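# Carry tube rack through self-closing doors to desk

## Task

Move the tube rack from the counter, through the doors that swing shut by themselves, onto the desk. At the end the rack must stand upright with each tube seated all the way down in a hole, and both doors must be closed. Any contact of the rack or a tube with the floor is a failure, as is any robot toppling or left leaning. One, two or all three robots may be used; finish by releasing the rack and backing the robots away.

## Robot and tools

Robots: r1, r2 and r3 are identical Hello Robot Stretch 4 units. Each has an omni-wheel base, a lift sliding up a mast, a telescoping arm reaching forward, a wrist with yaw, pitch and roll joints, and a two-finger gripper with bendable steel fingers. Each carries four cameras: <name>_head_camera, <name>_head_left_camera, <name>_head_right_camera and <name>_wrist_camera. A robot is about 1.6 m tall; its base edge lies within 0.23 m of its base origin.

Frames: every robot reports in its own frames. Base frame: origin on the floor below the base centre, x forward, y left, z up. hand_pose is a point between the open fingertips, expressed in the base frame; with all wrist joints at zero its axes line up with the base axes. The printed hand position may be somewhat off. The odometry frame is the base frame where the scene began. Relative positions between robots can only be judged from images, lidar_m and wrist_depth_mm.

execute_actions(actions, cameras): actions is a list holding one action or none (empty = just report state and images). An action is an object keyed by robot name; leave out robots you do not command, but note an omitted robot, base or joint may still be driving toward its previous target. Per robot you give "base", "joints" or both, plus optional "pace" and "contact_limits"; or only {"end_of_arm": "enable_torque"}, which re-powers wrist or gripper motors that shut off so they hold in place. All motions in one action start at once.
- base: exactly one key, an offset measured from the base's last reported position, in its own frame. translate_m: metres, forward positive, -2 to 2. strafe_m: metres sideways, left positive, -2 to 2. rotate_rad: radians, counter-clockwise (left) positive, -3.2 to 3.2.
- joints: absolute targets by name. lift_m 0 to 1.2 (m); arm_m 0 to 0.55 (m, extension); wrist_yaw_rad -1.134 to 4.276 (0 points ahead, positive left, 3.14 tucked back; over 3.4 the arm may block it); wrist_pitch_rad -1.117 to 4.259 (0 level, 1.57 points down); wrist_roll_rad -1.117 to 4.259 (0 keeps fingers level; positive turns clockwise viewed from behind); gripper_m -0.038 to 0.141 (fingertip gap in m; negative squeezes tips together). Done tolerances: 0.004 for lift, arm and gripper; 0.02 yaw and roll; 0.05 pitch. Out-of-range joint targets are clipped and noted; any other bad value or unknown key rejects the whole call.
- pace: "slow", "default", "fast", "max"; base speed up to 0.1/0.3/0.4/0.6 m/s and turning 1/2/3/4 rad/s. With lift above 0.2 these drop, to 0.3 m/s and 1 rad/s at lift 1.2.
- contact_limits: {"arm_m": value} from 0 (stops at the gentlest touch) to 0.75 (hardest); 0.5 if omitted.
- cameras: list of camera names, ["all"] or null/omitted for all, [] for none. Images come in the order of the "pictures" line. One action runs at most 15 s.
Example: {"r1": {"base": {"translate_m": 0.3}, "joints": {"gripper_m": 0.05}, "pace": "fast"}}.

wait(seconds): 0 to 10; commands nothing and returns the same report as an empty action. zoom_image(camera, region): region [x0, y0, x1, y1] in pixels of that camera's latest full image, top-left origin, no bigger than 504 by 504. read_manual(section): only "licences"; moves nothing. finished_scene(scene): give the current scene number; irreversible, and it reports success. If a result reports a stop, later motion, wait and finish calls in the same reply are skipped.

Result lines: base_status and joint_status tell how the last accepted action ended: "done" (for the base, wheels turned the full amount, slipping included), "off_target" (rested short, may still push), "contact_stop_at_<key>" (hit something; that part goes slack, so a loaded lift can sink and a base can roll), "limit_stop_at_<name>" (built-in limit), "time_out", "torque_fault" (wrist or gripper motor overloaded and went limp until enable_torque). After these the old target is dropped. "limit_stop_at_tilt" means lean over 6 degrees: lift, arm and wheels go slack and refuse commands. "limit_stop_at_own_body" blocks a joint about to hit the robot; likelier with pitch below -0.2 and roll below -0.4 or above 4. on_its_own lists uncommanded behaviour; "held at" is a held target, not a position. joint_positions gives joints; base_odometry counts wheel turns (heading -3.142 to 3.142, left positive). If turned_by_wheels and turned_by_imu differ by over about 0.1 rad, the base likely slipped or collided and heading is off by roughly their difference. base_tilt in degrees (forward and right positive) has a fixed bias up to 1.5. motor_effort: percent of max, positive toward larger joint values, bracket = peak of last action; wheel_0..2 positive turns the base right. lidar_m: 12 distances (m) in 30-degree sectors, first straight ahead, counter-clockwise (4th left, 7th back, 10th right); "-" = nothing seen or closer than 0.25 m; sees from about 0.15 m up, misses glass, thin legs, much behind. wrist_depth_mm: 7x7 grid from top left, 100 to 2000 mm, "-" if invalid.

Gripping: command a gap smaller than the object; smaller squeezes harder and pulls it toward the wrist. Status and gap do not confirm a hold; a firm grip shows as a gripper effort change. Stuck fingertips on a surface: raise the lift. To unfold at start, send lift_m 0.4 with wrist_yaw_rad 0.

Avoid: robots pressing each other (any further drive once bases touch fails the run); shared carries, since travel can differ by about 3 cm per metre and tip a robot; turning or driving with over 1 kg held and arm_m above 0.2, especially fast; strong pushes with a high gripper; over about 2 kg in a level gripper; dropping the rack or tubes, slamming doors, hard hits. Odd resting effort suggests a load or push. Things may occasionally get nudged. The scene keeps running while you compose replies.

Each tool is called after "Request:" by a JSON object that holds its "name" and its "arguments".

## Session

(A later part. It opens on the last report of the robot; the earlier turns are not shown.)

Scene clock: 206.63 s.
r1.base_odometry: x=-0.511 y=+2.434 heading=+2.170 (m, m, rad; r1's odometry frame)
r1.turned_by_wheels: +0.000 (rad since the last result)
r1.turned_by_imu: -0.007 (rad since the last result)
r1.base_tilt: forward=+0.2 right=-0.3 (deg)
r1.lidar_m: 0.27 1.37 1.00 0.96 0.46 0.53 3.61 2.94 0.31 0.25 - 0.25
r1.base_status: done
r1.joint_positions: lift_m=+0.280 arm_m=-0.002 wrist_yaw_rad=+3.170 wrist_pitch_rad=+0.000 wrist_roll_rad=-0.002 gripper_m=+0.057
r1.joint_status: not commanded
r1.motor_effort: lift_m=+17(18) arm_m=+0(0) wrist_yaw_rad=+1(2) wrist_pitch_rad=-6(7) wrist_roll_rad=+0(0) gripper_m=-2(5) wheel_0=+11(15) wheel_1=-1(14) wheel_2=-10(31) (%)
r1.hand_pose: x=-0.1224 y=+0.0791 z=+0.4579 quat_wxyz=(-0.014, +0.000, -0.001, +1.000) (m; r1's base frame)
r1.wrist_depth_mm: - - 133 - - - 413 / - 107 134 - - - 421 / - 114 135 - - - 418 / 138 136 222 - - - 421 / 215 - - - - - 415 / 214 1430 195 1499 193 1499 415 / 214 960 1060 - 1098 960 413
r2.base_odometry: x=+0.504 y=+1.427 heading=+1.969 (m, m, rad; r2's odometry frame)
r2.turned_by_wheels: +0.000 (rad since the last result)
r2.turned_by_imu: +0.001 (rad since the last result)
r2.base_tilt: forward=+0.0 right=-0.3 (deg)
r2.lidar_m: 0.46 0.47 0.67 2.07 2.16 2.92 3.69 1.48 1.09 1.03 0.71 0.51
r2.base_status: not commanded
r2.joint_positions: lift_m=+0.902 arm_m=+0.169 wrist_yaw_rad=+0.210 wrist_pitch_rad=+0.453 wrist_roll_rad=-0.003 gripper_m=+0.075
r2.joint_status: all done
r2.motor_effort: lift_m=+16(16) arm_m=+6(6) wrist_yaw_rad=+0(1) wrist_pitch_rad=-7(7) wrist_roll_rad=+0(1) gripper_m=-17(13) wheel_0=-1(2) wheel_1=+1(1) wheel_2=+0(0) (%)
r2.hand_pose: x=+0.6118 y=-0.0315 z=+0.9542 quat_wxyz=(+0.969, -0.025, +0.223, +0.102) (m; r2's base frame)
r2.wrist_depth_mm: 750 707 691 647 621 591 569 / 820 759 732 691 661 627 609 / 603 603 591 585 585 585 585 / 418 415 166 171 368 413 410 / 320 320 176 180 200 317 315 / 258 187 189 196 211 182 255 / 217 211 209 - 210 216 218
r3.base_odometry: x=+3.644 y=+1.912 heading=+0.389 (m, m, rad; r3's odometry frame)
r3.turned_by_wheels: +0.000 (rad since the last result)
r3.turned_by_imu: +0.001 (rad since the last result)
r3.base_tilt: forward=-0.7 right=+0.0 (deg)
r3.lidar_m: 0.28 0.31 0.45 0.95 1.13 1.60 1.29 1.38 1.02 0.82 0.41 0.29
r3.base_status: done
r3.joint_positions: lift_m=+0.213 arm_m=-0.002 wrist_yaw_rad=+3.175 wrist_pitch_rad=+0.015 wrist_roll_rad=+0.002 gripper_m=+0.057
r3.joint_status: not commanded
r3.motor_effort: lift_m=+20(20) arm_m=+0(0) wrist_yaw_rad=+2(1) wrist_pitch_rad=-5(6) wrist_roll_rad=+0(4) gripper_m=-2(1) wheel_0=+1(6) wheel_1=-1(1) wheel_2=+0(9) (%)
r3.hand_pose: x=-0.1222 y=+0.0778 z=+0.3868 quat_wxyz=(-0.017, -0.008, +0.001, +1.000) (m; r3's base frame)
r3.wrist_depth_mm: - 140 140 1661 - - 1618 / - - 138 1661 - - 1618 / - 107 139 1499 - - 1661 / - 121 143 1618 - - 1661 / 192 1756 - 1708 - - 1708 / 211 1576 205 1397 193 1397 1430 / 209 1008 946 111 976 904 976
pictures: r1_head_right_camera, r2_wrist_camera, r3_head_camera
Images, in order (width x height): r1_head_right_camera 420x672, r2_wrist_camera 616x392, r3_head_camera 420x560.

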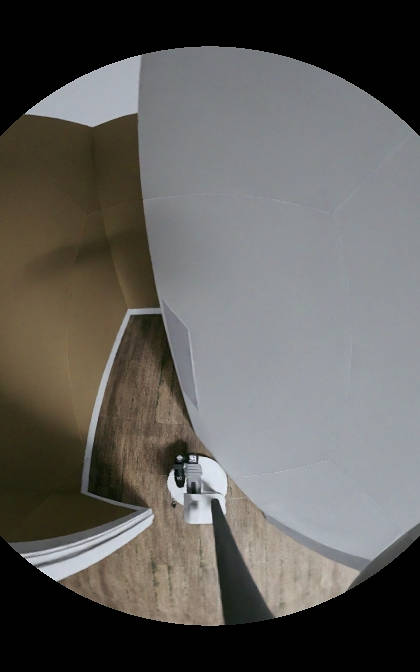

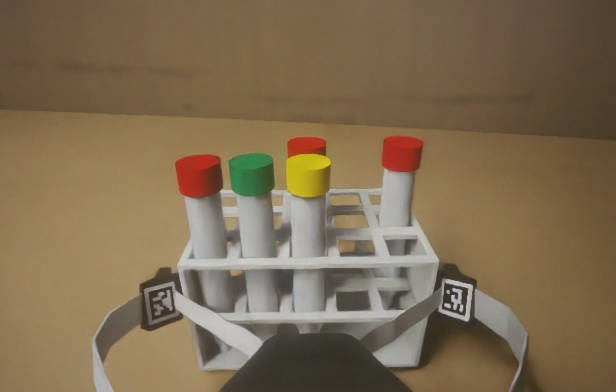

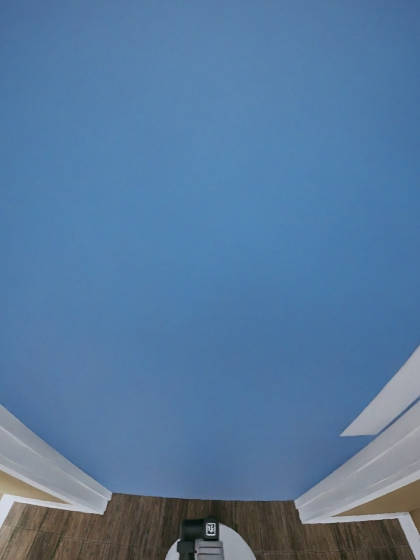

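Request:
{"name": "execute_actions", "arguments": {"actions": [{"r3":{"base":{"translate_m":0.25},"pace":"slow"},"r2":{"joints":{"lift_m":0.96},"pace":"slow"},"r1":{"base":{"translate_m":0.3}}}], "cameras": ["r2_wrist_camera"]}}

Request:
{"name": "execute_actions", "arguments": {"actions": [{"r3":{"base":{"translate_m":0.6}},"r2":{"joints":{"arm_m":0.0,"wrist_yaw_rad":0.3},"pace":"slow"},"r1":{"base":{"strafe_m":-0.16},"pace":"slow"}}], "cameras": ["r1_head_right_camera","r2_wrist_camera","r2_head_right_camera","r3_head_left_camera"]}}

Scene clock: 225.10 s.
r1.base_odometry: x=-0.680 y=+2.681 heading=+2.170 (m, m, rad; r1's odometry frame)
r1.turned_by_wheels: +0.000 (rad since the last result)
r1.turned_by_imu: -0.006 (rad since the last result)
r1.base_tilt: forward=+0.3 right=-0.3 (deg)
r1.lidar_m: 1.45 1.34 1.00 0.95 0.83 0.66 3.96 0.52 0.26 0.25 1.40 0.25
r1.base_status: done
r1.joint_positions: lift_m=+0.280 arm_m=-0.002 wrist_yaw_rad=+3.170 wrist_pitch_rad=+0.000 wrist_roll_rad=-0.002 gripper_m=+0.057
r1.joint_status: not commanded
r1.motor_effort: lift_m=+17(17) arm_m=+0(0) wrist_yaw_rad=+2(1) wrist_pitch_rad=-6(4) wrist_roll_rad=+1(1) gripper_m=-3(4) wheel_0=+8(13) wheel_1=-2(3) wheel_2=-6(24) (%)
r1.hand_pose: x=-0.1224 y=+0.0791 z=+0.4579 quat_wxyz=(-0.014, +0.000, -0.001, +1.000) (m; r1's base frame)
r1.wrist_depth_mm: - - 133 - - 640 640 / - 107 134 - - 654 640 / - 114 135 - - 647 647 / 138 136 222 - - 654 654 / 215 - - - - 654 654 / 215 1430 194 1464 193 661 654 / 213 960 1060 - 1098 654 661
r2.base_odometry: x=+0.504 y=+1.427 heading=+1.969 (m, m, rad; r2's odometry frame)
r2.turned_by_wheels: +0.000 (rad since the last result)
r2.turned_by_imu: +0.003 (rad since the last result)
r2.base_tilt: forward=+0.0 right=-0.2 (deg)
r2.lidar_m: 0.47 0.51 0.68 2.07 2.14 2.91 3.71 1.33 1.10 1.05 0.72 0.51
r2.base_status: not commanded
r2.joint_positions: lift_m=+0.960 arm_m=+0.169 wrist_yaw_rad=+0.210 wrist_pitch_rad=+0.453 wrist_roll_rad=-0.003 gripper_m=+0.075
r2.joint_status: all done
r2.motor_effort: lift_m=+22(26) arm_m=+6(6) wrist_yaw_rad=-1(1) wrist_pitch_rad=-7(8) wrist_roll_rad=-1(0) gripper_m=-17(16) wheel_0=-2(2) wheel_1=+1(1) wheel_2=+0(0) (%)
r2.hand_pose: x=+0.6118 y=-0.0315 z=+1.0116 quat_wxyz=(+0.969, -0.025, +0.223, +0.102) (m; r2's base frame)
r2.wrist_depth_mm: 759 723 676 647 615 585 569 / 809 778 732 691 668 634 603 / 778 798 759 715 683 668 647 / 544 539 165 170 223 535 535 / 415 415 176 180 200 413 410 / 336 186 189 196 211 183 332 / 283 273 239 - 221 281 281
r3.base_odometry: x=+3.875 y=+2.007 heading=+0.389 (m, m, rad; r3's odometry frame)
r3.turned_by_wheels: +0.000 (rad since the last result)
r3.turned_by_imu: +0.022 (rad since the last result)
r3.base_tilt: forward=-0.7 right=+0.0 (deg)
r3.lidar_m: - 0.26 0.25 0.43 1.12 1.60 1.45 1.38 1.03 0.44 0.39 0.25
r3.base_status: done
r3.joint_positions: lift_m=+0.213 arm_m=-0.002 wrist_yaw_rad=+3.175 wrist_pitch_rad=+0.015 wrist_roll_rad=+0.002 gripper_m=+0.057
r3.joint_status: not commanded
r3.motor_effort: lift_m=+20(20) arm_m=+0(0) wrist_yaw_rad=+1(2) wrist_pitch_rad=-6(5) wrist_roll_rad=-2(0) gripper_m=-4(4) wheel_0=+12(28) wheel_1=+13(20) wheel_2=-19(27) (%)
r3.hand_pose: x=-0.1222 y=+0.0778 z=+0.3868 quat_wxyz=(-0.017, -0.008, +0.001, +1.000) (m; r3's base frame)
r3.wrist_depth_mm: - 140 139 - - - 1618 / - - 139 - - - 1661 / - 107 138 1808 - - 1661 / - 121 143 1808 - - 1708 / 192 1708 - 1863 - - 1708 / 211 1576 205 1499 193 1464 1397 / 209 1025 946 111 991 904 991
pictures: r2_wrist_camera
Images, in order (width x height): r2_wrist_camera 616x392.

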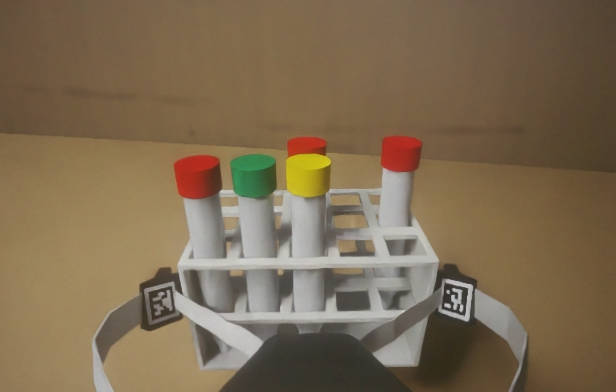

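Scene clock: 228.57 s.
r1.base_odometry: x=-0.548 y=+2.771 heading=+2.170 (m, m, rad; r1's odometry frame)
r1.turned_by_wheels: +0.000 (rad since the last result)
r1.turned_by_imu: -0.001 (rad since the last result)
r1.base_tilt: forward=+0.3 right=-0.2 (deg)
r1.lidar_m: 1.75 1.54 1.16 1.10 0.78 0.77 3.95 0.34 0.25 - 0.25 0.25
r1.base_status: done
r1.joint_positions: lift_m=+0.280 arm_m=-0.002 wrist_yaw_rad=+3.170 wrist_pitch_rad=+0.000 wrist_roll_rad=-0.002 gripper_m=+0.057
r1.joint_status: not commanded
r1.motor_effort: lift_m=+17(18) arm_m=+0(0) wrist_yaw_rad=+0(1) wrist_pitch_rad=-7(6) wrist_roll_rad=+0(1) gripper_m=-4(4) wheel_0=+9(22) wheel_1=-6(16) wheel_2=-3(8) (%)
r1.hand_pose: x=-0.1224 y=+0.0791 z=+0.4579 quat_wxyz=(-0.014, +0.000, -0.001, +1.000) (m; r1's base frame)
r1.wrist_depth_mm: - - 133 - - - 668 / - 107 134 - - - 647 / - 114 135 - - - 654 / 138 137 222 - - - 654 / 214 759 - - - - 654 / 215 654 194 1499 192 1430 654 / 214 580 1060 - 1098 931 654
r2.base_odometry: x=+0.504 y=+1.427 heading=+1.969 (m, m, rad; r2's odometry frame)
r2.turned_by_wheels: +0.000 (rad since the last result)
r2.turned_by_imu: +0.001 (rad since the last result)
r2.base_tilt: forward=+0.0 right=-0.2 (deg)
r2.lidar_m: 0.42 0.49 0.68 2.07 2.16 2.91 1.67 1.56 1.10 1.04 0.69 0.50
r2.base_status: not commanded
r2.joint_positions: lift_m=+0.960 arm_m=+0.004 wrist_yaw_rad=+0.300 wrist_pitch_rad=+0.453 wrist_roll_rad=-0.003 gripper_m=+0.075
r2.joint_status: all done
joint sent to its limit — the command would take r2.arm_m past its lower limit, so that joint was sent only as far as its limit.
r2.motor_effort: lift_m=+22(22) arm_m=-6(6) wrist_yaw_rad=-1(4) wrist_pitch_rad=-8(7) wrist_roll_rad=-2(1) gripper_m=-16(20) wheel_0=-1(2) wheel_1=+1(1) wheel_2=+0(0) (%)
r2.hand_pose: x=+0.4481 y=-0.0069 z=+1.0116 quat_wxyz=(+0.963, -0.035, +0.222, +0.146) (m; r2's base frame)
r2.wrist_depth_mm: 1025 931 878 809 759 723 691 / 1098 1008 946 878 809 759 723 / 778 788 778 778 768 768 741 / 549 549 166 171 223 535 539 / 418 415 176 179 200 415 410 / 466 186 190 196 212 183 336 / 544 459 314 - 221 285 281
r3.base_odometry: x=+4.430 y=+2.235 heading=+0.390 (m, m, rad; r3's odometry frame)
r3.turned_by_wheels: +0.000 (rad since the last result)
r3.turned_by_imu: +0.184 (rad since the last result)
r3.base_tilt: forward=-0.7 right=+0.0 (deg)
r3.lidar_m: 0.28 0.25 - 0.25 0.28 1.94 2.02 0.75 0.83 1.54 2.45 2.68
r3.base_status: done
r3.joint_positions: lift_m=+0.213 arm_m=-0.002 wrist_yaw_rad=+3.175 wrist_pitch_rad=+0.015 wrist_roll_rad=+0.002 gripper_m=+0.057
r3.joint_status: not commanded
r3.motor_effort: lift_m=+20(25) arm_m=+0(1) wrist_yaw_rad=+2(82) wrist_pitch_rad=-6(8) wrist_roll_rad=-1(3) gripper_m=-3(2) wheel_0=-3(17) wheel_1=+10(34) wheel_2=-4(33) (%)
r3.hand_pose: x=-0.1223 y=+0.0778 z=+0.3868 quat_wxyz=(-0.017, -0.008, +0.001, +1.000) (m; r3's base frame)
r3.wrist_depth_mm: - 140 140 - - - - / - - 138 - - - - / - 107 138 - - - - / - 121 142 - - - - / 192 1576 - - - - - / 211 1576 206 1537 193 1499 1397 / 209 1008 960 111 976 904 991
pictures: r1_head_right_camera, r2_head_right_camera, r2_wrist_camera, r3_head_left_camera
Images, in order (width x height): r1_head_right_camera 420x672, r2_head_right_camera 420x672, r2_wrist_camera 616x392, r3_head_left_camera 420x672.

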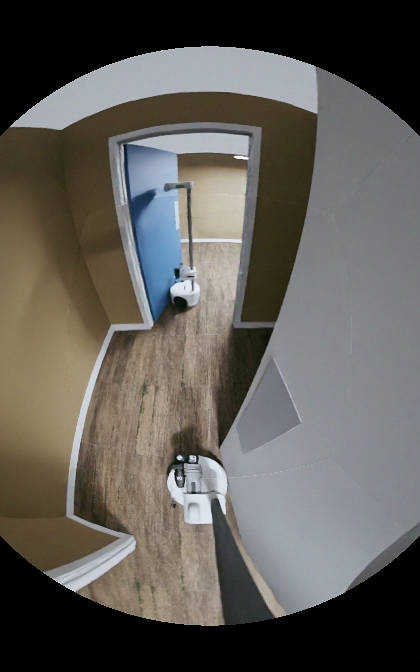

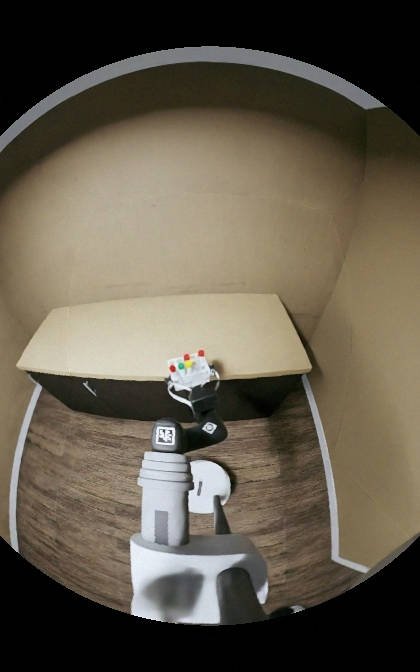

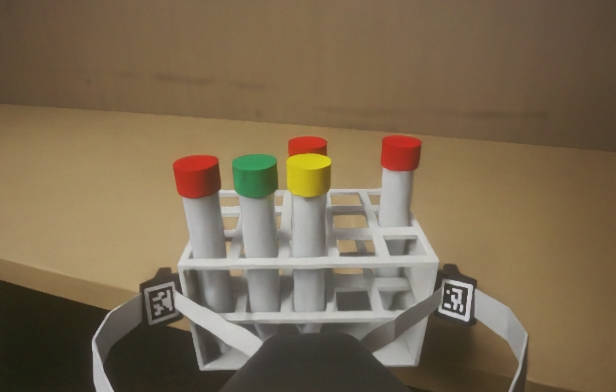

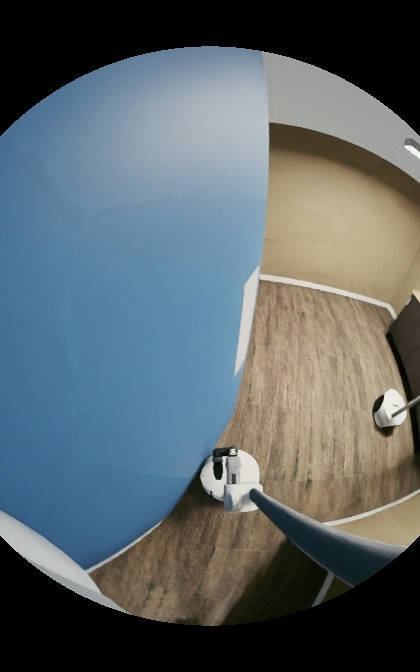

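Request:
{"name": "execute_actions", "arguments": {"actions": [{"r3":{"base":{"rotate_rad":-0.22},"pace":"slow"},"r2":{"base":{"translate_m":-0.7}},"r1":{"base":{"translate_m":0.15},"pace":"slow"}}], "cameras": ["r1_head_right_camera","r3_head_left_camera"]}}

Scene clock: 241.20 s.
r1.base_odometry: x=-0.633 y=+2.895 heading=+2.171 (m, m, rad; r1's odometry frame)
r1.turned_by_wheels: +0.000 (rad since the last result)
r1.turned_by_imu: -0.004 (rad since the last result)
r1.base_tilt: forward=+0.4 right=-0.3 (deg)
r1.lidar_m: 1.83 1.56 1.15 1.11 1.01 0.88 4.12 0.32 0.25 - 1.03 1.38
r1.base_status: done
r1.joint_positions: lift_m=+0.280 arm_m=-0.002 wrist_yaw_rad=+3.170 wrist_pitch_rad=+0.000 wrist_roll_rad=-0.002 gripper_m=+0.057
r1.joint_status: not commanded
r1.motor_effort: lift_m=+18(18) arm_m=+0(0) wrist_yaw_rad=+1(1) wrist_pitch_rad=-7(6) wrist_roll_rad=-1(3) gripper_m=-4(5) wheel_0=+9(11) wheel_1=+0(7) wheel_2=-4(9) (%)
r1.hand_pose: x=-0.1224 y=+0.0791 z=+0.4579 quat_wxyz=(-0.014, +0.000, -0.001, +1.000) (m; r1's base frame)
r1.wrist_depth_mm: - - 134 - - - 778 / - 107 133 - - - 778 / - 114 135 - - - 778 / 138 136 222 - - - 778 / 214 668 - - - - 788 / 214 615 194 1464 193 1229 798 / 214 559 1078 - 1078 809 798
r2.base_odometry: x=+0.775 y=+0.782 heading=+1.969 (m, m, rad; r2's odometry frame)
r2.turned_by_wheels: +0.000 (rad since the last result)
r2.turned_by_imu: +0.003 (rad since the last result)
r2.base_tilt: forward=+0.0 right=-0.3 (deg)
r2.lidar_m: 0.41 1.21 1.66 2.07 2.14 2.93 1.01 0.95 1.08 1.05 1.09 1.24
r2.base_status: done
r2.joint_positions: lift_m=+0.960 arm_m=+0.004 wrist_yaw_rad=+0.300 wrist_pitch_rad=+0.453 wrist_roll_rad=-0.003 gripper_m=+0.075
r2.joint_status: not commanded
r2.motor_effort: lift_m=+21(22) arm_m=-6(6) wrist_yaw_rad=-1(1) wrist_pitch_rad=-7(8) wrist_roll_rad=-2(0) gripper_m=-17(16) wheel_0=-1(5) wheel_1=+1(5) wheel_2=-1(8) (%)
r2.hand_pose: x=+0.4480 y=-0.0069 z=+1.0117 quat_wxyz=(+0.963, -0.035, +0.222, +0.146) (m; r2's base frame)
r2.wrist_depth_mm: 1921 1708 1576 1499 1397 1281 1205 / 1983 1397 1336 1366 1336 1336 1255 / 1336 1182 1078 976 917 891 842 / - 1336 163 171 223 946 891 / 1983 1430 175 179 199 1008 946 / 1537 186 189 196 212 182 1078 / 1336 1281 723 - 221 1229 1308
r3.base_odometry: x=+4.430 y=+2.234 heading=+0.170 (m, m, rad; r3's odometry frame)
r3.turned_by_wheels: -0.219 (rad since the last result)
r3.turned_by_imu: -0.220 (rad since the last result)
r3.base_tilt: forward=-0.8 right=+0.1 (deg)
r3.lidar_m: 0.39 0.25 - - 0.25 0.45 1.86 1.68 0.75 1.74 0.91 2.79
r3.base_status: done
r3.joint_positions: lift_m=+0.213 arm_m=-0.002 wrist_yaw_rad=+3.175 wrist_pitch_rad=+0.015 wrist_roll_rad=+0.002 gripper_m=+0.057
r3.joint_status: not commanded
r3.motor_effort: lift_m=+20(19) arm_m=+0(0) wrist_yaw_rad=+1(1) wrist_pitch_rad=-6(5) wrist_roll_rad=-2(2) gripper_m=-1(4) wheel_0=-2(3) wheel_1=+13(13) wheel_2=-3(4) (%)
r3.hand_pose: x=-0.1223 y=+0.0778 z=+0.3868 quat_wxyz=(-0.017, -0.008, +0.001, +1.000) (m; r3's base frame)
r3.wrist_depth_mm: - 140 140 - - - 359 / - - 138 - - - 368 / - 107 138 - - - 375 / - 121 142 - - - 379 / 192 - - - - - 384 / 212 1537 205 1499 194 1430 387 / 209 1008 946 111 991 640 387
pictures: r1_head_right_camera, r3_head_left_camera
Images, in order (width x height): r1_head_right_camera 420x672, r3_head_left_camera 420x672.

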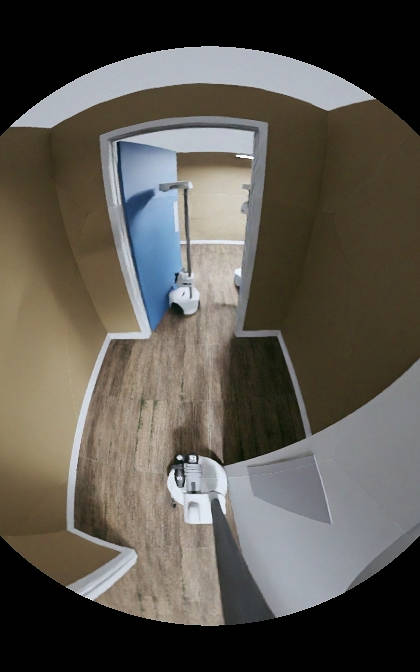

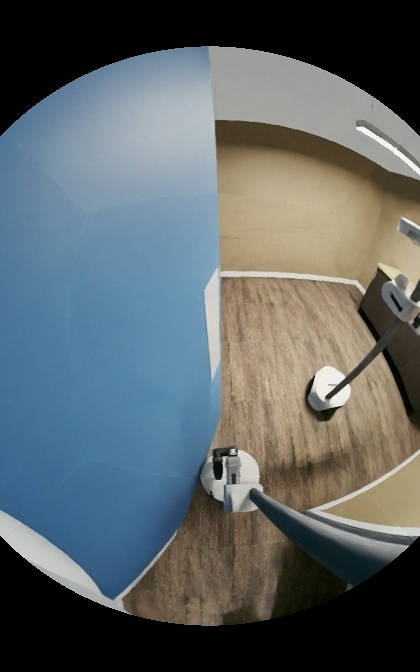

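Request:
{"name": "execute_actions", "arguments": {"actions": [{"r3":{"base":{"translate_m":0.3},"pace":"slow"},"r2":{"base":{"rotate_rad":-1.571},"pace":"slow"},"r1":{"base":{"strafe_m":-0.06},"pace":"slow"}}], "cameras": ["r1_head_right_camera","r2_head_right_camera","r3_head_left_camera"]}}

Scene clock: 250.90 s.
r1.base_odometry: x=-0.584 y=+2.928 heading=+2.171 (m, m, rad; r1's odometry frame)
r1.turned_by_wheels: +0.000 (rad since the last result)
r1.turned_by_imu: -0.004 (rad since the last result)
r1.base_tilt: forward=+0.3 right=-0.3 (deg)
r1.lidar_m: 1.53 1.60 1.20 1.16 1.00 0.92 4.11 0.29 0.25 - 0.98 1.33
r1.base_status: done
r1.joint_positions: lift_m=+0.280 arm_m=-0.002 wrist_yaw_rad=+3.170 wrist_pitch_rad=+0.000 wrist_roll_rad=-0.002 gripper_m=+0.057
r1.joint_status: not commanded
r1.motor_effort: lift_m=+18(18) arm_m=+0(0) wrist_yaw_rad=+1(1) wrist_pitch_rad=-7(6) wrist_roll_rad=-2(1) gripper_m=-4(3) wheel_0=+8(12) wheel_1=-7(10) wheel_2=+0(4) (%)
r1.hand_pose: x=-0.1224 y=+0.0791 z=+0.4579 quat_wxyz=(-0.014, +0.000, -0.001, +1.000) (m; r1's base frame)
r1.wrist_depth_mm: - - 134 - - - 778 / - 107 134 - - - 778 / - 114 135 - - - 788 / 138 136 221 - - - 778 / 214 580 - - - - 798 / 214 535 194 1499 193 1464 788 / 214 492 1008 - 1078 946 788
r2.base_odometry: x=+0.775 y=+0.782 heading=+0.398 (m, m, rad; r2's odometry frame)
r2.turned_by_wheels: -1.571 (rad since the last result)
r2.turned_by_imu: -1.558 (rad since the last result)
r2.base_tilt: forward=+0.0 right=-0.2 (deg)
r2.lidar_m: 0.41 1.11 1.25 1.15 1.23 1.67 2.05 2.11 2.90 0.82 0.79 1.09
r2.base_status: done
r2.joint_positions: lift_m=+0.960 arm_m=+0.004 wrist_yaw_rad=+0.300 wrist_pitch_rad=+0.453 wrist_roll_rad=-0.003 gripper_m=+0.075
r2.joint_status: not commanded
r2.motor_effort: lift_m=+21(21) arm_m=-6(6) wrist_yaw_rad=-1(0) wrist_pitch_rad=-8(9) wrist_roll_rad=-1(1) gripper_m=-18(19) wheel_0=+2(5) wheel_1=+1(4) wheel_2=+2(5) (%)
r2.hand_pose: x=+0.4480 y=-0.0069 z=+1.0117 quat_wxyz=(+0.963, -0.035, +0.222, +0.146) (m; r2's base frame)
r2.wrist_depth_mm: 946 866 809 750 707 668 627 / 1025 931 866 798 750 699 668 / 1098 1025 917 842 778 759 - / 1205 1118 164 171 223 798 - / 1397 1229 176 180 199 866 1921 / 1499 186 189 196 212 183 1576 / 1336 1281 723 - 221 1060 1308
r3.base_odometry: x=+4.725 y=+2.285 heading=+0.171 (m, m, rad; r3's odometry frame)
r3.turned_by_wheels: +0.000 (rad since the last result)
r3.turned_by_imu: +0.002 (rad since the last result)
r3.base_tilt: forward=-0.7 right=+0.0 (deg)
r3.lidar_m: 2.38 0.25 0.25 - 0.25 0.36 2.15 0.95 1.05 0.81 0.79 2.46
r3.base_status: done
r3.joint_positions: lift_m=+0.213 arm_m=-0.002 wrist_yaw_rad=+3.175 wrist_pitch_rad=+0.015 wrist_roll_rad=+0.002 gripper_m=+0.057
r3.joint_status: not commanded
r3.motor_effort: lift_m=+19(19) arm_m=+0(1) wrist_yaw_rad=+1(1) wrist_pitch_rad=-5(6) wrist_roll_rad=-2(1) gripper_m=-3(4) wheel_0=-1(3) wheel_1=+8(17) wheel_2=-2(11) (%)
r3.hand_pose: x=-0.1223 y=+0.0778 z=+0.3868 quat_wxyz=(-0.017, -0.008, +0.001, +1.000) (m; r3's base frame)
r3.wrist_depth_mm: - 140 140 - - 508 267 / - - 138 - - 521 272 / - 107 138 - - 535 276 / - 121 142 - - 544 278 / 192 - - - - 554 282 / 211 1576 206 1499 193 473 281 / 209 1025 960 111 991 364 281
pictures: r1_head_right_camera, r2_head_right_camera, r3_head_left_camera
Images, in order (width x height): r1_head_right_camera 420x672, r2_head_right_camera 420x672, r3_head_left_camera 420x672.

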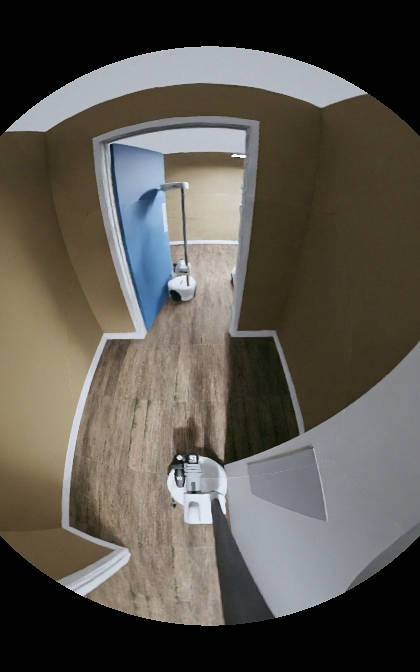

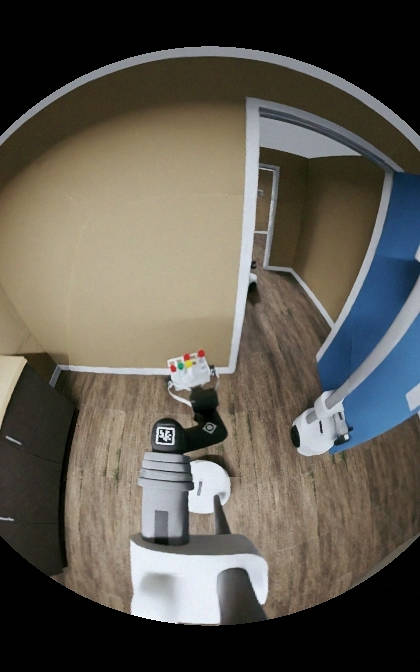

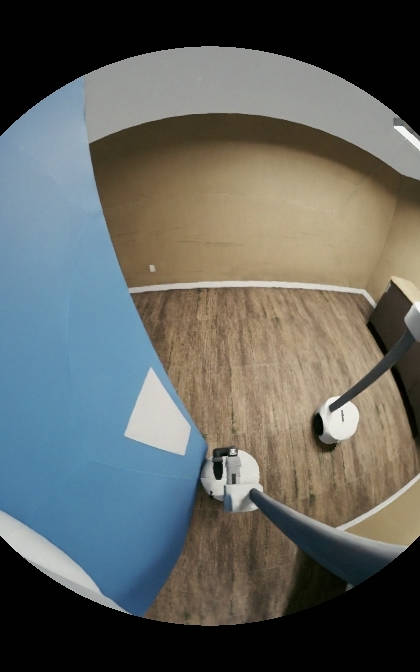

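Request:
{"name": "execute_actions", "arguments": {"actions": [{"r3":{"base":{"strafe_m":0.08},"pace":"slow"},"r2":{"base":{"translate_m":0.42}},"r1":{"base":{"translate_m":0.2},"pace":"slow"}}], "cameras": []}}

Request:
{"name": "execute_actions", "arguments": {"actions": [{"r3":{"base":{"translate_m":0.28},"pace":"slow"},"r2":{"base":{"strafe_m":-0.3}}}], "cameras": ["r1_head_right_camera","r2_head_right_camera","r3_head_left_camera"]}}

Scene clock: 264.13 s.
r1.base_odometry: x=-0.697 y=+3.093 heading=+2.170 (m, m, rad; r1's odometry frame)
r1.turned_by_wheels: +0.000 (rad since the last result)
r1.turned_by_imu: -0.005 (rad since the last result)
r1.base_tilt: forward=+0.2 right=-0.2 (deg)
r1.lidar_m: 1.99 1.44 1.21 1.16 1.21 1.07 0.93 0.29 0.25 0.88 0.95 1.31
r1.base_status: done
r1.joint_positions: lift_m=+0.280 arm_m=-0.002 wrist_yaw_rad=+3.170 wrist_pitch_rad=+0.000 wrist_roll_rad=-0.002 gripper_m=+0.057
r1.joint_status: not commanded
r1.motor_effort: lift_m=+18(18) arm_m=+0(0) wrist_yaw_rad=+1(1) wrist_pitch_rad=-5(5) wrist_roll_rad=+1(0) gripper_m=-4(3) wheel_0=+5(12) wheel_1=+0(6) wheel_2=-6(8) (%)
r1.hand_pose: x=-0.1224 y=+0.0791 z=+0.4579 quat_wxyz=(-0.014, +0.000, -0.001, +1.000) (m; r1's base frame)
r1.wrist_depth_mm: - - 133 - - - 960 / - 107 134 - - - 976 / - 114 135 - - - 960 / 138 137 221 - - - 976 / 215 564 891 - - 1098 976 / 214 521 193 1499 192 1042 976 / 214 477 931 - 1098 946 960
r2.base_odometry: x=+1.163 y=+0.945 heading=+0.398 (m, m, rad; r2's odometry frame)
r2.turned_by_wheels: +0.000 (rad since the last result)
r2.turned_by_imu: +0.002 (rad since the last result)
r2.base_tilt: forward=+0.0 right=-0.2 (deg)
r2.lidar_m: 0.41 0.65 0.90 1.18 1.22 1.69 2.50 2.61 1.00 0.82 1.29 0.66
r2.base_status: done
r2.joint_positions: lift_m=+0.960 arm_m=+0.004 wrist_yaw_rad=+0.300 wrist_pitch_rad=+0.453 wrist_roll_rad=-0.003 gripper_m=+0.075
r2.joint_status: not commanded
r2.motor_effort: lift_m=+21(21) arm_m=-6(6) wrist_yaw_rad=+0(1) wrist_pitch_rad=-8(8) wrist_roll_rad=+0(0) gripper_m=-18(14) wheel_0=+0(7) wheel_1=+1(4) wheel_2=+2(9) (%)
r2.hand_pose: x=+0.4480 y=-0.0069 z=+1.0117 quat_wxyz=(+0.963, -0.035, +0.222, +0.146) (m; r2's base frame)
r2.wrist_depth_mm: 442 407 377 353 332 312 298 / 477 439 404 379 355 332 315 / 525 480 430 397 373 353 334 / 585 530 165 171 223 379 355 / 654 580 177 180 200 407 382 / 750 186 190 196 211 183 407 / 866 732 436 - 220 480 430
r3.base_odometry: x=+4.712 y=+2.364 heading=+0.170 (m, m, rad; r3's odometry frame)
r3.turned_by_wheels: +0.000 (rad since the last result)
r3.turned_by_imu: +0.001 (rad since the last result)
r3.base_tilt: forward=-0.7 right=+0.0 (deg)
r3.lidar_m: 2.37 0.26 0.25 - 0.25 0.31 1.96 1.01 0.92 0.82 2.28 2.45
r3.base_status: done
r3.joint_positions: lift_m=+0.213 arm_m=-0.002 wrist_yaw_rad=+3.175 wrist_pitch_rad=+0.015 wrist_roll_rad=+0.002 gripper_m=+0.057
r3.joint_status: not commanded
r3.motor_effort: lift_m=+19(20) arm_m=+0(0) wrist_yaw_rad=+2(0) wrist_pitch_rad=-6(6) wrist_roll_rad=-1(1) gripper_m=-5(3) wheel_0=-8(15) wheel_1=+4(12) wheel_2=+1(2) (%)
r3.hand_pose: x=-0.1223 y=+0.0778 z=+0.3868 quat_wxyz=(-0.017, -0.008, +0.001, +1.000) (m; r3's base frame)
r3.wrist_depth_mm: - 140 139 - - 359 232 / - - 138 - - 366 236 / - 107 138 - - 373 230 / - 121 142 - - 377 231 / 193 - - - - 379 233 / 211 1537 206 1537 194 342 242 / 210 1025 946 111 931 286 241
pictures: none
No camera images: the call's "cameras" was empty. Leave "cameras" out to get every camera's image.

Scene clock: 268.23 s.
r1.base_odometry: x=-0.697 y=+3.093 heading=+2.170 (m, m, rad; r1's odometry frame)
r1.turned_by_wheels: +0.000 (rad since the last result)
r1.turned_by_imu: -0.002 (rad since the last result)
r1.base_tilt: forward=+0.4 right=-0.3 (deg)
r1.lidar_m: 1.60 1.44 1.20 1.15 1.23 1.08 0.93 0.29 0.25 0.87 0.93 1.30
r1.base_status: not commanded
r1.joint_positions: lift_m=+0.280 arm_m=-0.002 wrist_yaw_rad=+3.170 wrist_pitch_rad=+0.000 wrist_roll_rad=-0.002 gripper_m=+0.057
r1.joint_status: not commanded
r1.motor_effort: lift_m=+18(18) arm_m=+0(0) wrist_yaw_rad=+1(2) wrist_pitch_rad=-5(6) wrist_roll_rad=+0(1) gripper_m=-2(2) wheel_0=+5(5) wheel_1=+0(0) wheel_2=-6(6) (%)
r1.hand_pose: x=-0.1224 y=+0.0791 z=+0.4579 quat_wxyz=(-0.014, +0.000, -0.001, +1.000) (m; r1's base frame)
r1.wrist_depth_mm: - - 134 - - - 960 / - 107 134 - - - 960 / - 114 135 - - - 976 / 138 136 223 - - - 991 / 214 564 878 - - 1098 1008 / 214 521 194 1464 193 1060 976 / 214 484 946 - 1078 960 976
r2.base_odometry: x=+1.279 y=+0.668 heading=+0.398 (m, m, rad; r2's odometry frame)
r2.turned_by_wheels: +0.000 (rad since the last result)
r2.turned_by_imu: +0.000 (rad since the last result)
r2.base_tilt: forward=+0.0 right=-0.3 (deg)
r2.lidar_m: 0.40 0.67 0.90 1.48 1.53 2.09 2.49 2.59 0.62 0.67 1.01 2.04
r2.base_status: done
r2.joint_positions: lift_m=+0.960 arm_m=+0.004 wrist_yaw_rad=+0.300 wrist_pitch_rad=+0.453 wrist_roll_rad=-0.003 gripper_m=+0.075
r2.joint_status: not commanded
r2.motor_effort: lift_m=+21(21) arm_m=-6(6) wrist_yaw_rad=-1(1) wrist_pitch_rad=-8(8) wrist_roll_rad=-2(1) gripper_m=-15(22) wheel_0=-2(10) wheel_1=+2(8) wheel_2=+0(0) (%)
r2.hand_pose: x=+0.4480 y=-0.0069 z=+1.0117 quat_wxyz=(+0.963, -0.035, +0.222, +0.146) (m; r2's base frame)
r2.wrist_depth_mm: 449 415 387 355 366 - - / 484 445 413 382 392 - - / 530 488 436 397 392 - - / 585 535 165 173 223 - - / 661 591 176 181 200 1863 1921 / 750 186 190 195 211 182 1537 / 866 750 442 - 221 1308 1308
r3.base_odometry: x=+4.988 y=+2.411 heading=+0.170 (m, m, rad; r3's odometry frame)
r3.turned_by_wheels: +0.000 (rad since the last result)
r3.turned_by_imu: +0.001 (rad since the last result)
r3.base_tilt: forward=-0.6 right=+0.0 (deg)
r3.lidar_m: 2.09 2.18 1.93 1.85 0.25 0.30 2.26 0.90 0.61 0.67 2.28 2.18
r3.base_status: done
r3.joint_positions: lift_m=+0.213 arm_m=-0.002 wrist_yaw_rad=+3.175 wrist_pitch_rad=+0.015 wrist_roll_rad=+0.002 gripper_m=+0.057
r3.joint_status: not commanded
r3.motor_effort: lift_m=+19(19) arm_m=+1(1) wrist_yaw_rad=+1(2) wrist_pitch_rad=-5(7) wrist_roll_rad=-2(2) gripper_m=-2(3) wheel_0=-3(6) wheel_1=+6(9) wheel_2=-2(7) (%)
r3.hand_pose: x=-0.1223 y=+0.0778 z=+0.3868 quat_wxyz=(-0.017, -0.008, +0.001, +1.000) (m; r3's base frame)
r3.wrist_depth_mm: - 140 139 - 1098 332 219 / - - 138 - - 338 223 / - 107 138 - - 343 225 / - 121 143 - - 349 227 / 191 1281 - - 946 349 229 / 211 1397 206 1537 193 319 229 / 209 1025 946 111 759 265 228
pictures: r1_head_right_camera, r2_head_right_camera, r3_head_left_camera
Images, in order (width x height): r1_head_right_camera 420x672, r2_head_right_camera 420x672, r3_head_left_camera 420x672.

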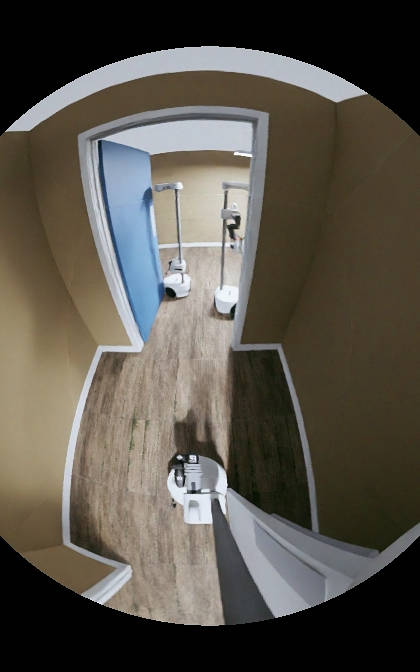

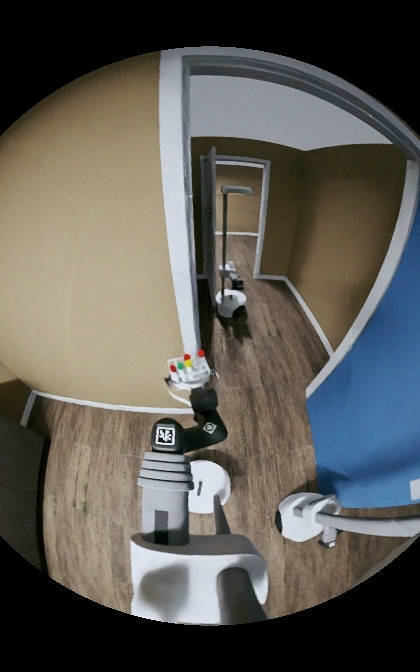

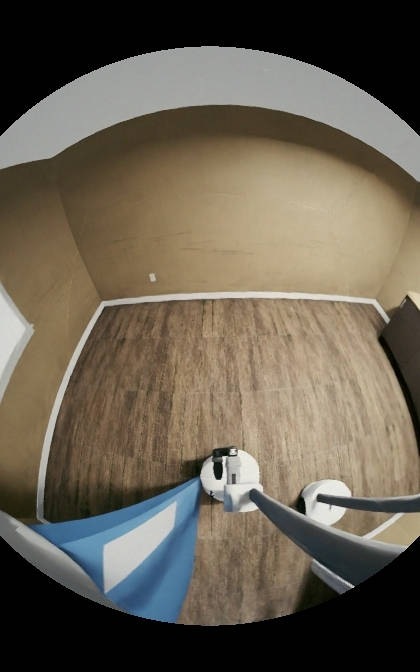

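Request:
{"name": "execute_actions", "arguments": {"actions": [{"r2":{"base":{"strafe_m":-0.32}}}], "cameras": ["r2_head_right_camera","r2_head_left_camera"]}}

Scene clock: 273.90 s.
r1.base_odometry: x=-0.697 y=+3.093 heading=+2.170 (m, m, rad; r1's odometry frame)
r1.turned_by_wheels: +0.000 (rad since the last result)
r1.turned_by_imu: -0.002 (rad since the last result)
r1.base_tilt: forward=+0.4 right=-0.3 (deg)
r1.lidar_m: 1.60 1.44 1.22 1.17 1.23 1.08 0.92 0.29 0.25 0.88 0.95 1.30
r1.base_status: not commanded
r1.joint_positions: lift_m=+0.280 arm_m=-0.002 wrist_yaw_rad=+3.170 wrist_pitch_rad=+0.000 wrist_roll_rad=-0.002 gripper_m=+0.057
r1.joint_status: not commanded
r1.motor_effort: lift_m=+18(18) arm_m=+0(0) wrist_yaw_rad=+1(1) wrist_pitch_rad=-6(7) wrist_roll_rad=+0(0) gripper_m=-3(3) wheel_0=+5(5) wheel_1=+0(0) wheel_2=-6(6) (%)
r1.hand_pose: x=-0.1224 y=+0.0791 z=+0.4579 quat_wxyz=(-0.014, +0.000, -0.001, +1.000) (m; r1's base frame)
r1.wrist_depth_mm: - - 134 - - - 976 / - 107 134 - - - 960 / - 114 135 - - - 960 / 138 137 221 - - - 991 / 214 564 891 - - 1098 991 / 215 525 193 1537 193 1042 976 / 214 480 931 - 1042 960 976
r2.base_odometry: x=+1.403 y=+0.373 heading=+0.398 (m, m, rad; r2's odometry frame)
r2.turned_by_wheels: +0.000 (rad since the last result)
r2.turned_by_imu: +0.001 (rad since the last result)
r2.base_tilt: forward=+0.0 right=-0.2 (deg)
r2.lidar_m: 0.40 0.70 0.93 1.81 1.87 2.60 2.47 0.34 0.33 0.61 0.68 1.01
r2.base_status: done
r2.joint_positions: lift_m=+0.960 arm_m=+0.004 wrist_yaw_rad=+0.300 wrist_pitch_rad=+0.453 wrist_roll_rad=-0.003 gripper_m=+0.075
r2.joint_status: not commanded
r2.motor_effort: lift_m=+21(21) arm_m=-6(6) wrist_yaw_rad=+0(1) wrist_pitch_rad=-7(8) wrist_roll_rad=-1(1) gripper_m=-17(18) wheel_0=-1(8) wheel_1=+1(10) wheel_2=+0(2) (%)
r2.hand_pose: x=+0.4480 y=-0.0069 z=+1.0117 quat_wxyz=(+0.963, -0.035, +0.222, +0.146) (m; r2's base frame)
r2.wrist_depth_mm: 452 445 1618 - - - - / 488 466 1708 - - - - / 539 500 1661 - 1921 - - / 597 539 167 172 223 - - / 668 585 177 181 199 1863 1863 / 768 187 189 196 212 183 1537 / 878 741 439 - 220 1308 1281
r3.base_odometry: x=+4.988 y=+2.411 heading=+0.170 (m, m, rad; r3's odometry frame)
r3.turned_by_wheels: +0.000 (rad since the last result)
r3.turned_by_imu: +0.001 (rad since the last result)
r3.base_tilt: forward=-0.7 right=+0.0 (deg)
r3.lidar_m: 2.10 2.20 1.91 1.84 0.25 0.30 2.26 0.34 0.34 2.20 2.30 2.19
r3.base_status: not commanded
r3.joint_positions: lift_m=+0.213 arm_m=-0.002 wrist_yaw_rad=+3.175 wrist_pitch_rad=+0.015 wrist_roll_rad=+0.002 gripper_m=+0.057
r3.joint_status: not commanded
r3.motor_effort: lift_m=+19(19) arm_m=+0(1) wrist_yaw_rad=+0(1) wrist_pitch_rad=-5(6) wrist_roll_rad=+1(2) gripper_m=-3(1) wheel_0=-3(3) wheel_1=+5(5) wheel_2=-2(2) (%)
r3.hand_pose: x=-0.1223 y=+0.0778 z=+0.3868 quat_wxyz=(-0.017, -0.008, +0.001, +1.000) (m; r3's base frame)
r3.wrist_depth_mm: - 140 140 - 1118 334 220 / - - 139 - - 340 222 / - 107 138 - - 343 225 / - 121 143 - - 347 227 / 193 1281 - - 946 349 228 / 211 1397 206 1537 193 319 228 / 209 564 946 111 750 267 228
pictures: r2_head_left_camera, r2_head_right_camera
Images, in order (width x height): r2_head_left_camera 420x672, r2_head_right_camera 420x672.

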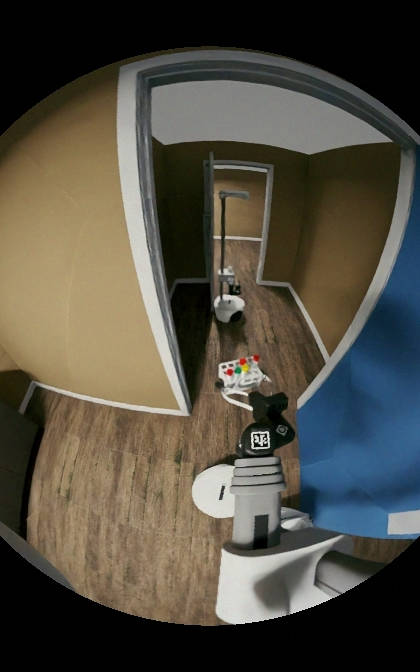

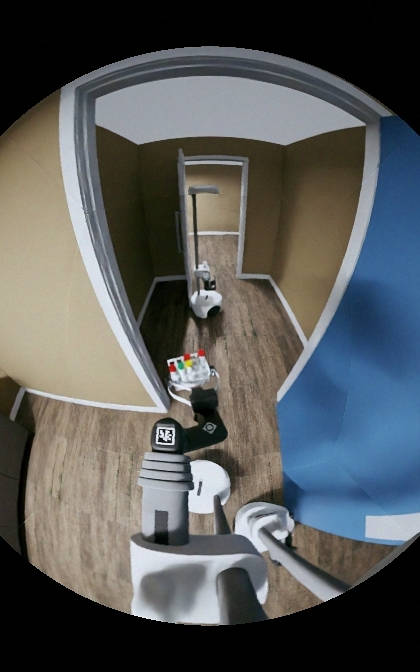

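Request:
{"name": "execute_actions", "arguments": {"actions": [{"r2":{"base":{"translate_m":1.05}}}], "cameras": ["r2_head_right_camera"]}}

Scene clock: 283.37 s.
r1.base_odometry: x=-0.697 y=+3.093 heading=+2.170 (m, m, rad; r1's odometry frame)
r1.turned_by_wheels: +0.000 (rad since the last result)
r1.turned_by_imu: -0.004 (rad since the last result)
r1.base_tilt: forward=+0.2 right=-0.3 (deg)
r1.lidar_m: 0.52 1.45 1.21 1.17 1.23 1.08 0.92 0.28 0.25 0.89 0.94 0.94
r1.base_status: not commanded
r1.joint_positions: lift_m=+0.280 arm_m=-0.002 wrist_yaw_rad=+3.170 wrist_pitch_rad=+0.000 wrist_roll_rad=-0.002 gripper_m=+0.057
r1.joint_status: not commanded
r1.motor_effort: lift_m=+18(18) arm_m=+0(0) wrist_yaw_rad=+1(1) wrist_pitch_rad=-5(6) wrist_roll_rad=-2(3) gripper_m=-2(3) wheel_0=+5(5) wheel_1=+0(0) wheel_2=-6(7) (%)
r1.hand_pose: x=-0.1224 y=+0.0791 z=+0.4579 quat_wxyz=(-0.014, +0.000, -0.001, +1.000) (m; r1's base frame)
r1.wrist_depth_mm: - - 133 - - - 991 / - 107 134 - - - 960 / - 114 135 - - - 976 / 138 136 223 - - - 976 / 215 564 891 - - 1118 991 / 215 521 195 1464 193 1060 991 / 214 484 946 - 1078 946 976
r2.base_odometry: x=+2.371 y=+0.781 heading=+0.398 (m, m, rad; r2's odometry frame)
r2.turned_by_wheels: +0.000 (rad since the last result)
r2.turned_by_imu: +0.002 (rad since the last result)
r2.base_tilt: forward=+0.0 right=-0.3 (deg)
r2.lidar_m: 0.39 1.24 0.87 0.83 0.42 0.44 1.26 0.95 0.75 1.03 1.30 1.76
r2.base_status: done
r2.joint_positions: lift_m=+0.960 arm_m=+0.003 wrist_yaw_rad=+0.300 wrist_pitch_rad=+0.453 wrist_roll_rad=-0.003 gripper_m=+0.075
r2.joint_status: not commanded
r2.motor_effort: lift_m=+21(21) arm_m=-6(6) wrist_yaw_rad=-1(0) wrist_pitch_rad=-7(7) wrist_roll_rad=-1(0) gripper_m=-16(19) wheel_0=+1(7) wheel_1=+1(5) wheel_2=+1(9) (%)
r2.hand_pose: x=+0.4480 y=-0.0069 z=+1.0117 quat_wxyz=(+0.963, -0.035, +0.222, +0.146) (m; r2's base frame)
r2.wrist_depth_mm: 904 1160 1618 1025 - - - / 917 1182 1708 1138 - - 1430 / 917 1229 1708 1025 - - 1499 / 960 1229 166 172 223 - 1576 / 976 1281 177 180 199 1808 1661 / 991 186 190 196 211 182 1537 / 1042 1255 732 - 221 1281 1308
r3.base_odometry: x=+4.988 y=+2.411 heading=+0.170 (m, m, rad; r3's odometry frame)
r3.turned_by_wheels: +0.000 (rad since the last result)
r3.turned_by_imu: +0.001 (rad since the last result)
r3.base_tilt: forward=-0.7 right=+0.0 (deg)
r3.lidar_m: 2.10 2.20 1.92 1.84 0.25 0.31 1.27 1.24 1.46 2.19 2.30 2.19
r3.base_status: not commanded
r3.joint_positions: lift_m=+0.213 arm_m=-0.002 wrist_yaw_rad=+3.175 wrist_pitch_rad=+0.015 wrist_roll_rad=+0.002 gripper_m=+0.057
r3.joint_status: not commanded
r3.motor_effort: lift_m=+19(19) arm_m=+1(0) wrist_yaw_rad=+2(2) wrist_pitch_rad=-7(6) wrist_roll_rad=-1(2) gripper_m=-6(1) wheel_0=-3(3) wheel_1=+5(6) wheel_2=-2(2) (%)
r3.hand_pose: x=-0.1223 y=+0.0778 z=+0.3868 quat_wxyz=(-0.017, -0.008, +0.001, +1.000) (m; r3's base frame)
r3.wrist_depth_mm: - 140 140 - 1118 334 220 / - - 138 - - 338 222 / - 107 138 - - 343 225 / - 121 142 - - 349 227 / 192 1255 1430 - 946 351 227 / 211 1430 206 1499 194 319 228 / 208 1025 946 111 768 266 228
pictures: r2_head_right_camera
Images, in order (width x height): r2_head_right_camera 420x672.

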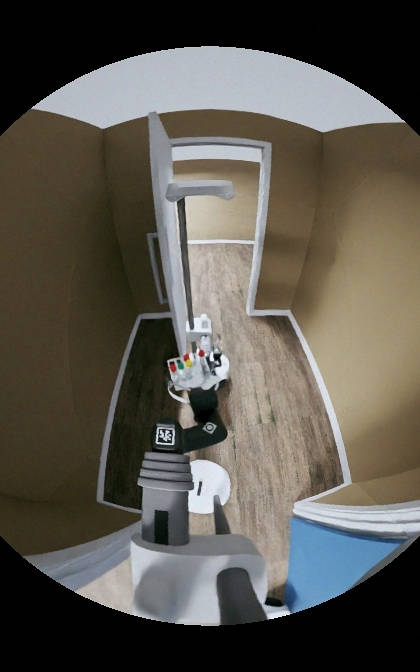

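Request:
{"name": "execute_actions", "arguments": {"actions": [{"r2":{"base":{"strafe_m":-0.58},"joints":{"wrist_yaw_rad":0.75}},"r3":{"base":{"translate_m":0.5}}}], "cameras": ["r2_head_left_camera","r2_head_right_camera"]}}

Scene clock: 294.00 s.
r1.base_odometry: x=-0.697 y=+3.093 heading=+2.170 (m, m, rad; r1's odometry frame)
r1.turned_by_wheels: +0.000 (rad since the last result)
r1.turned_by_imu: -0.004 (rad since the last result)
r1.base_tilt: forward=+0.1 right=-0.4 (deg)
r1.lidar_m: 1.53 0.67 1.20 1.16 1.22 1.08 0.93 0.29 0.25 0.87 0.93 1.29
r1.base_status: not commanded
r1.joint_positions: lift_m=+0.280 arm_m=-0.002 wrist_yaw_rad=+3.170 wrist_pitch_rad=+0.000 wrist_roll_rad=-0.002 gripper_m=+0.057
r1.joint_status: not commanded
r1.motor_effort: lift_m=+17(18) arm_m=+0(0) wrist_yaw_rad=+1(1) wrist_pitch_rad=-7(6) wrist_roll_rad=+2(0) gripper_m=-3(3) wheel_0=+5(5) wheel_1=+0(0) wheel_2=-6(6) (%)
r1.hand_pose: x=-0.1224 y=+0.0791 z=+0.4579 quat_wxyz=(-0.014, +0.000, -0.001, +1.000) (m; r1's base frame)
r1.wrist_depth_mm: - - 134 - - - 960 / - 107 134 - - - 976 / - 114 135 - - - 960 / 138 136 222 - - - 976 / 214 564 878 - - 1098 976 / 215 521 195 1499 193 1060 991 / 214 484 917 - 1078 960 976
r2.base_odometry: x=+2.596 y=+0.246 heading=+0.398 (m, m, rad; r2's odometry frame)
r2.turned_by_wheels: +0.000 (rad since the last result)
r2.turned_by_imu: +0.002 (rad since the last result)
r2.base_tilt: forward=+0.0 right=-0.2 (deg)
r2.lidar_m: 0.41 0.39 1.48 1.16 0.92 0.45 0.36 0.27 0.39 0.64 0.69 0.92
r2.base_status: done
r2.joint_positions: lift_m=+0.960 arm_m=+0.003 wrist_yaw_rad=+0.750 wrist_pitch_rad=+0.453 wrist_roll_rad=-0.003 gripper_m=+0.075
r2.joint_status: all done
r2.motor_effort: lift_m=+21(21) arm_m=-5(6) wrist_yaw_rad=-1(7) wrist_pitch_rad=-7(8) wrist_roll_rad=-1(1) gripper_m=-20(18) wheel_0=-1(9) wheel_1=+0(8) wheel_2=+0(2) (%)
r2.hand_pose: x=+0.4238 y=+0.1128 z=+1.0117 quat_wxyz=(+0.907, -0.084, +0.209, +0.357) (m; r2's base frame)
r2.wrist_depth_mm: 1118 1281 1537 1042 1366 - - / 1160 1336 1618 1098 1537 - - / 1229 1397 1708 1078 1499 - - / 1255 1499 167 170 1098 - - / 1308 1576 177 180 200 1983 1808 / 1366 186 190 196 211 183 1499 / 1308 1281 723 - 220 1308 1308
r3.base_odometry: x=+5.480 y=+2.496 heading=+0.170 (m, m, rad; r3's odometry frame)
r3.turned_by_wheels: +0.000 (rad since the last result)
r3.turned_by_imu: +0.002 (rad since the last result)
r3.base_tilt: forward=-0.7 right=+0.0 (deg)
r3.lidar_m: 1.59 1.67 1.95 1.84 1.96 1.60 1.26 1.17 2.18 2.21 2.28 1.64
r3.base_status: done
r3.joint_positions: lift_m=+0.213 arm_m=-0.002 wrist_yaw_rad=+3.175 wrist_pitch_rad=+0.015 wrist_roll_rad=+0.002 gripper_m=+0.057
r3.joint_status: not commanded
r3.motor_effort: lift_m=+20(19) arm_m=+1(1) wrist_yaw_rad=+1(1) wrist_pitch_rad=-6(6) wrist_roll_rad=-1(2) gripper_m=-2(3) wheel_0=+0(4) wheel_1=-1(11) wheel_2=+2(8) (%)
r3.hand_pose: x=-0.1223 y=+0.0778 z=+0.3868 quat_wxyz=(-0.017, -0.008, +0.001, +1.000) (m; r3's base frame)
r3.wrist_depth_mm: - 140 140 1499 1576 1661 1537 / - - 138 1537 1618 1618 1576 / - 107 138 1464 1661 1618 1618 / - 121 142 1499 1618 1618 1537 / 191 1281 1366 1499 1618 1618 1576 / 211 1308 206 1430 194 1464 1430 / 209 1008 946 111 991 904 991
pictures: r2_head_left_camera, r2_head_right_camera
Images, in order (width x height): r2_head_left_camera 420x672, r2_head_right_camera 420x672.

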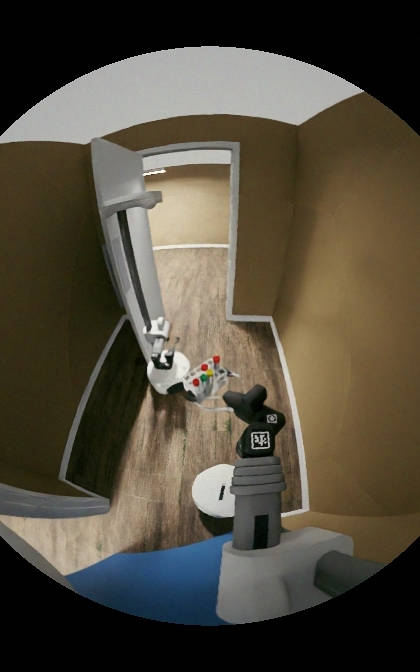

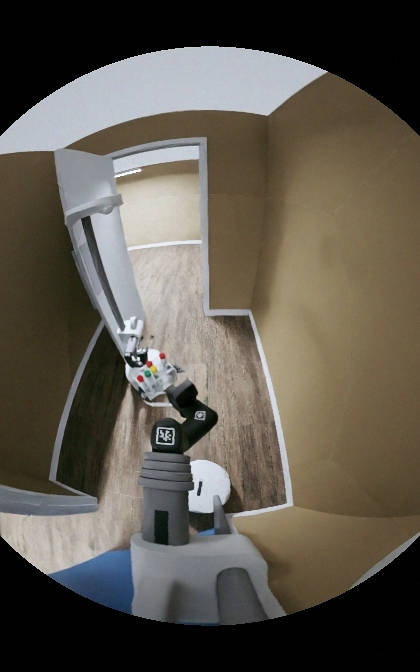

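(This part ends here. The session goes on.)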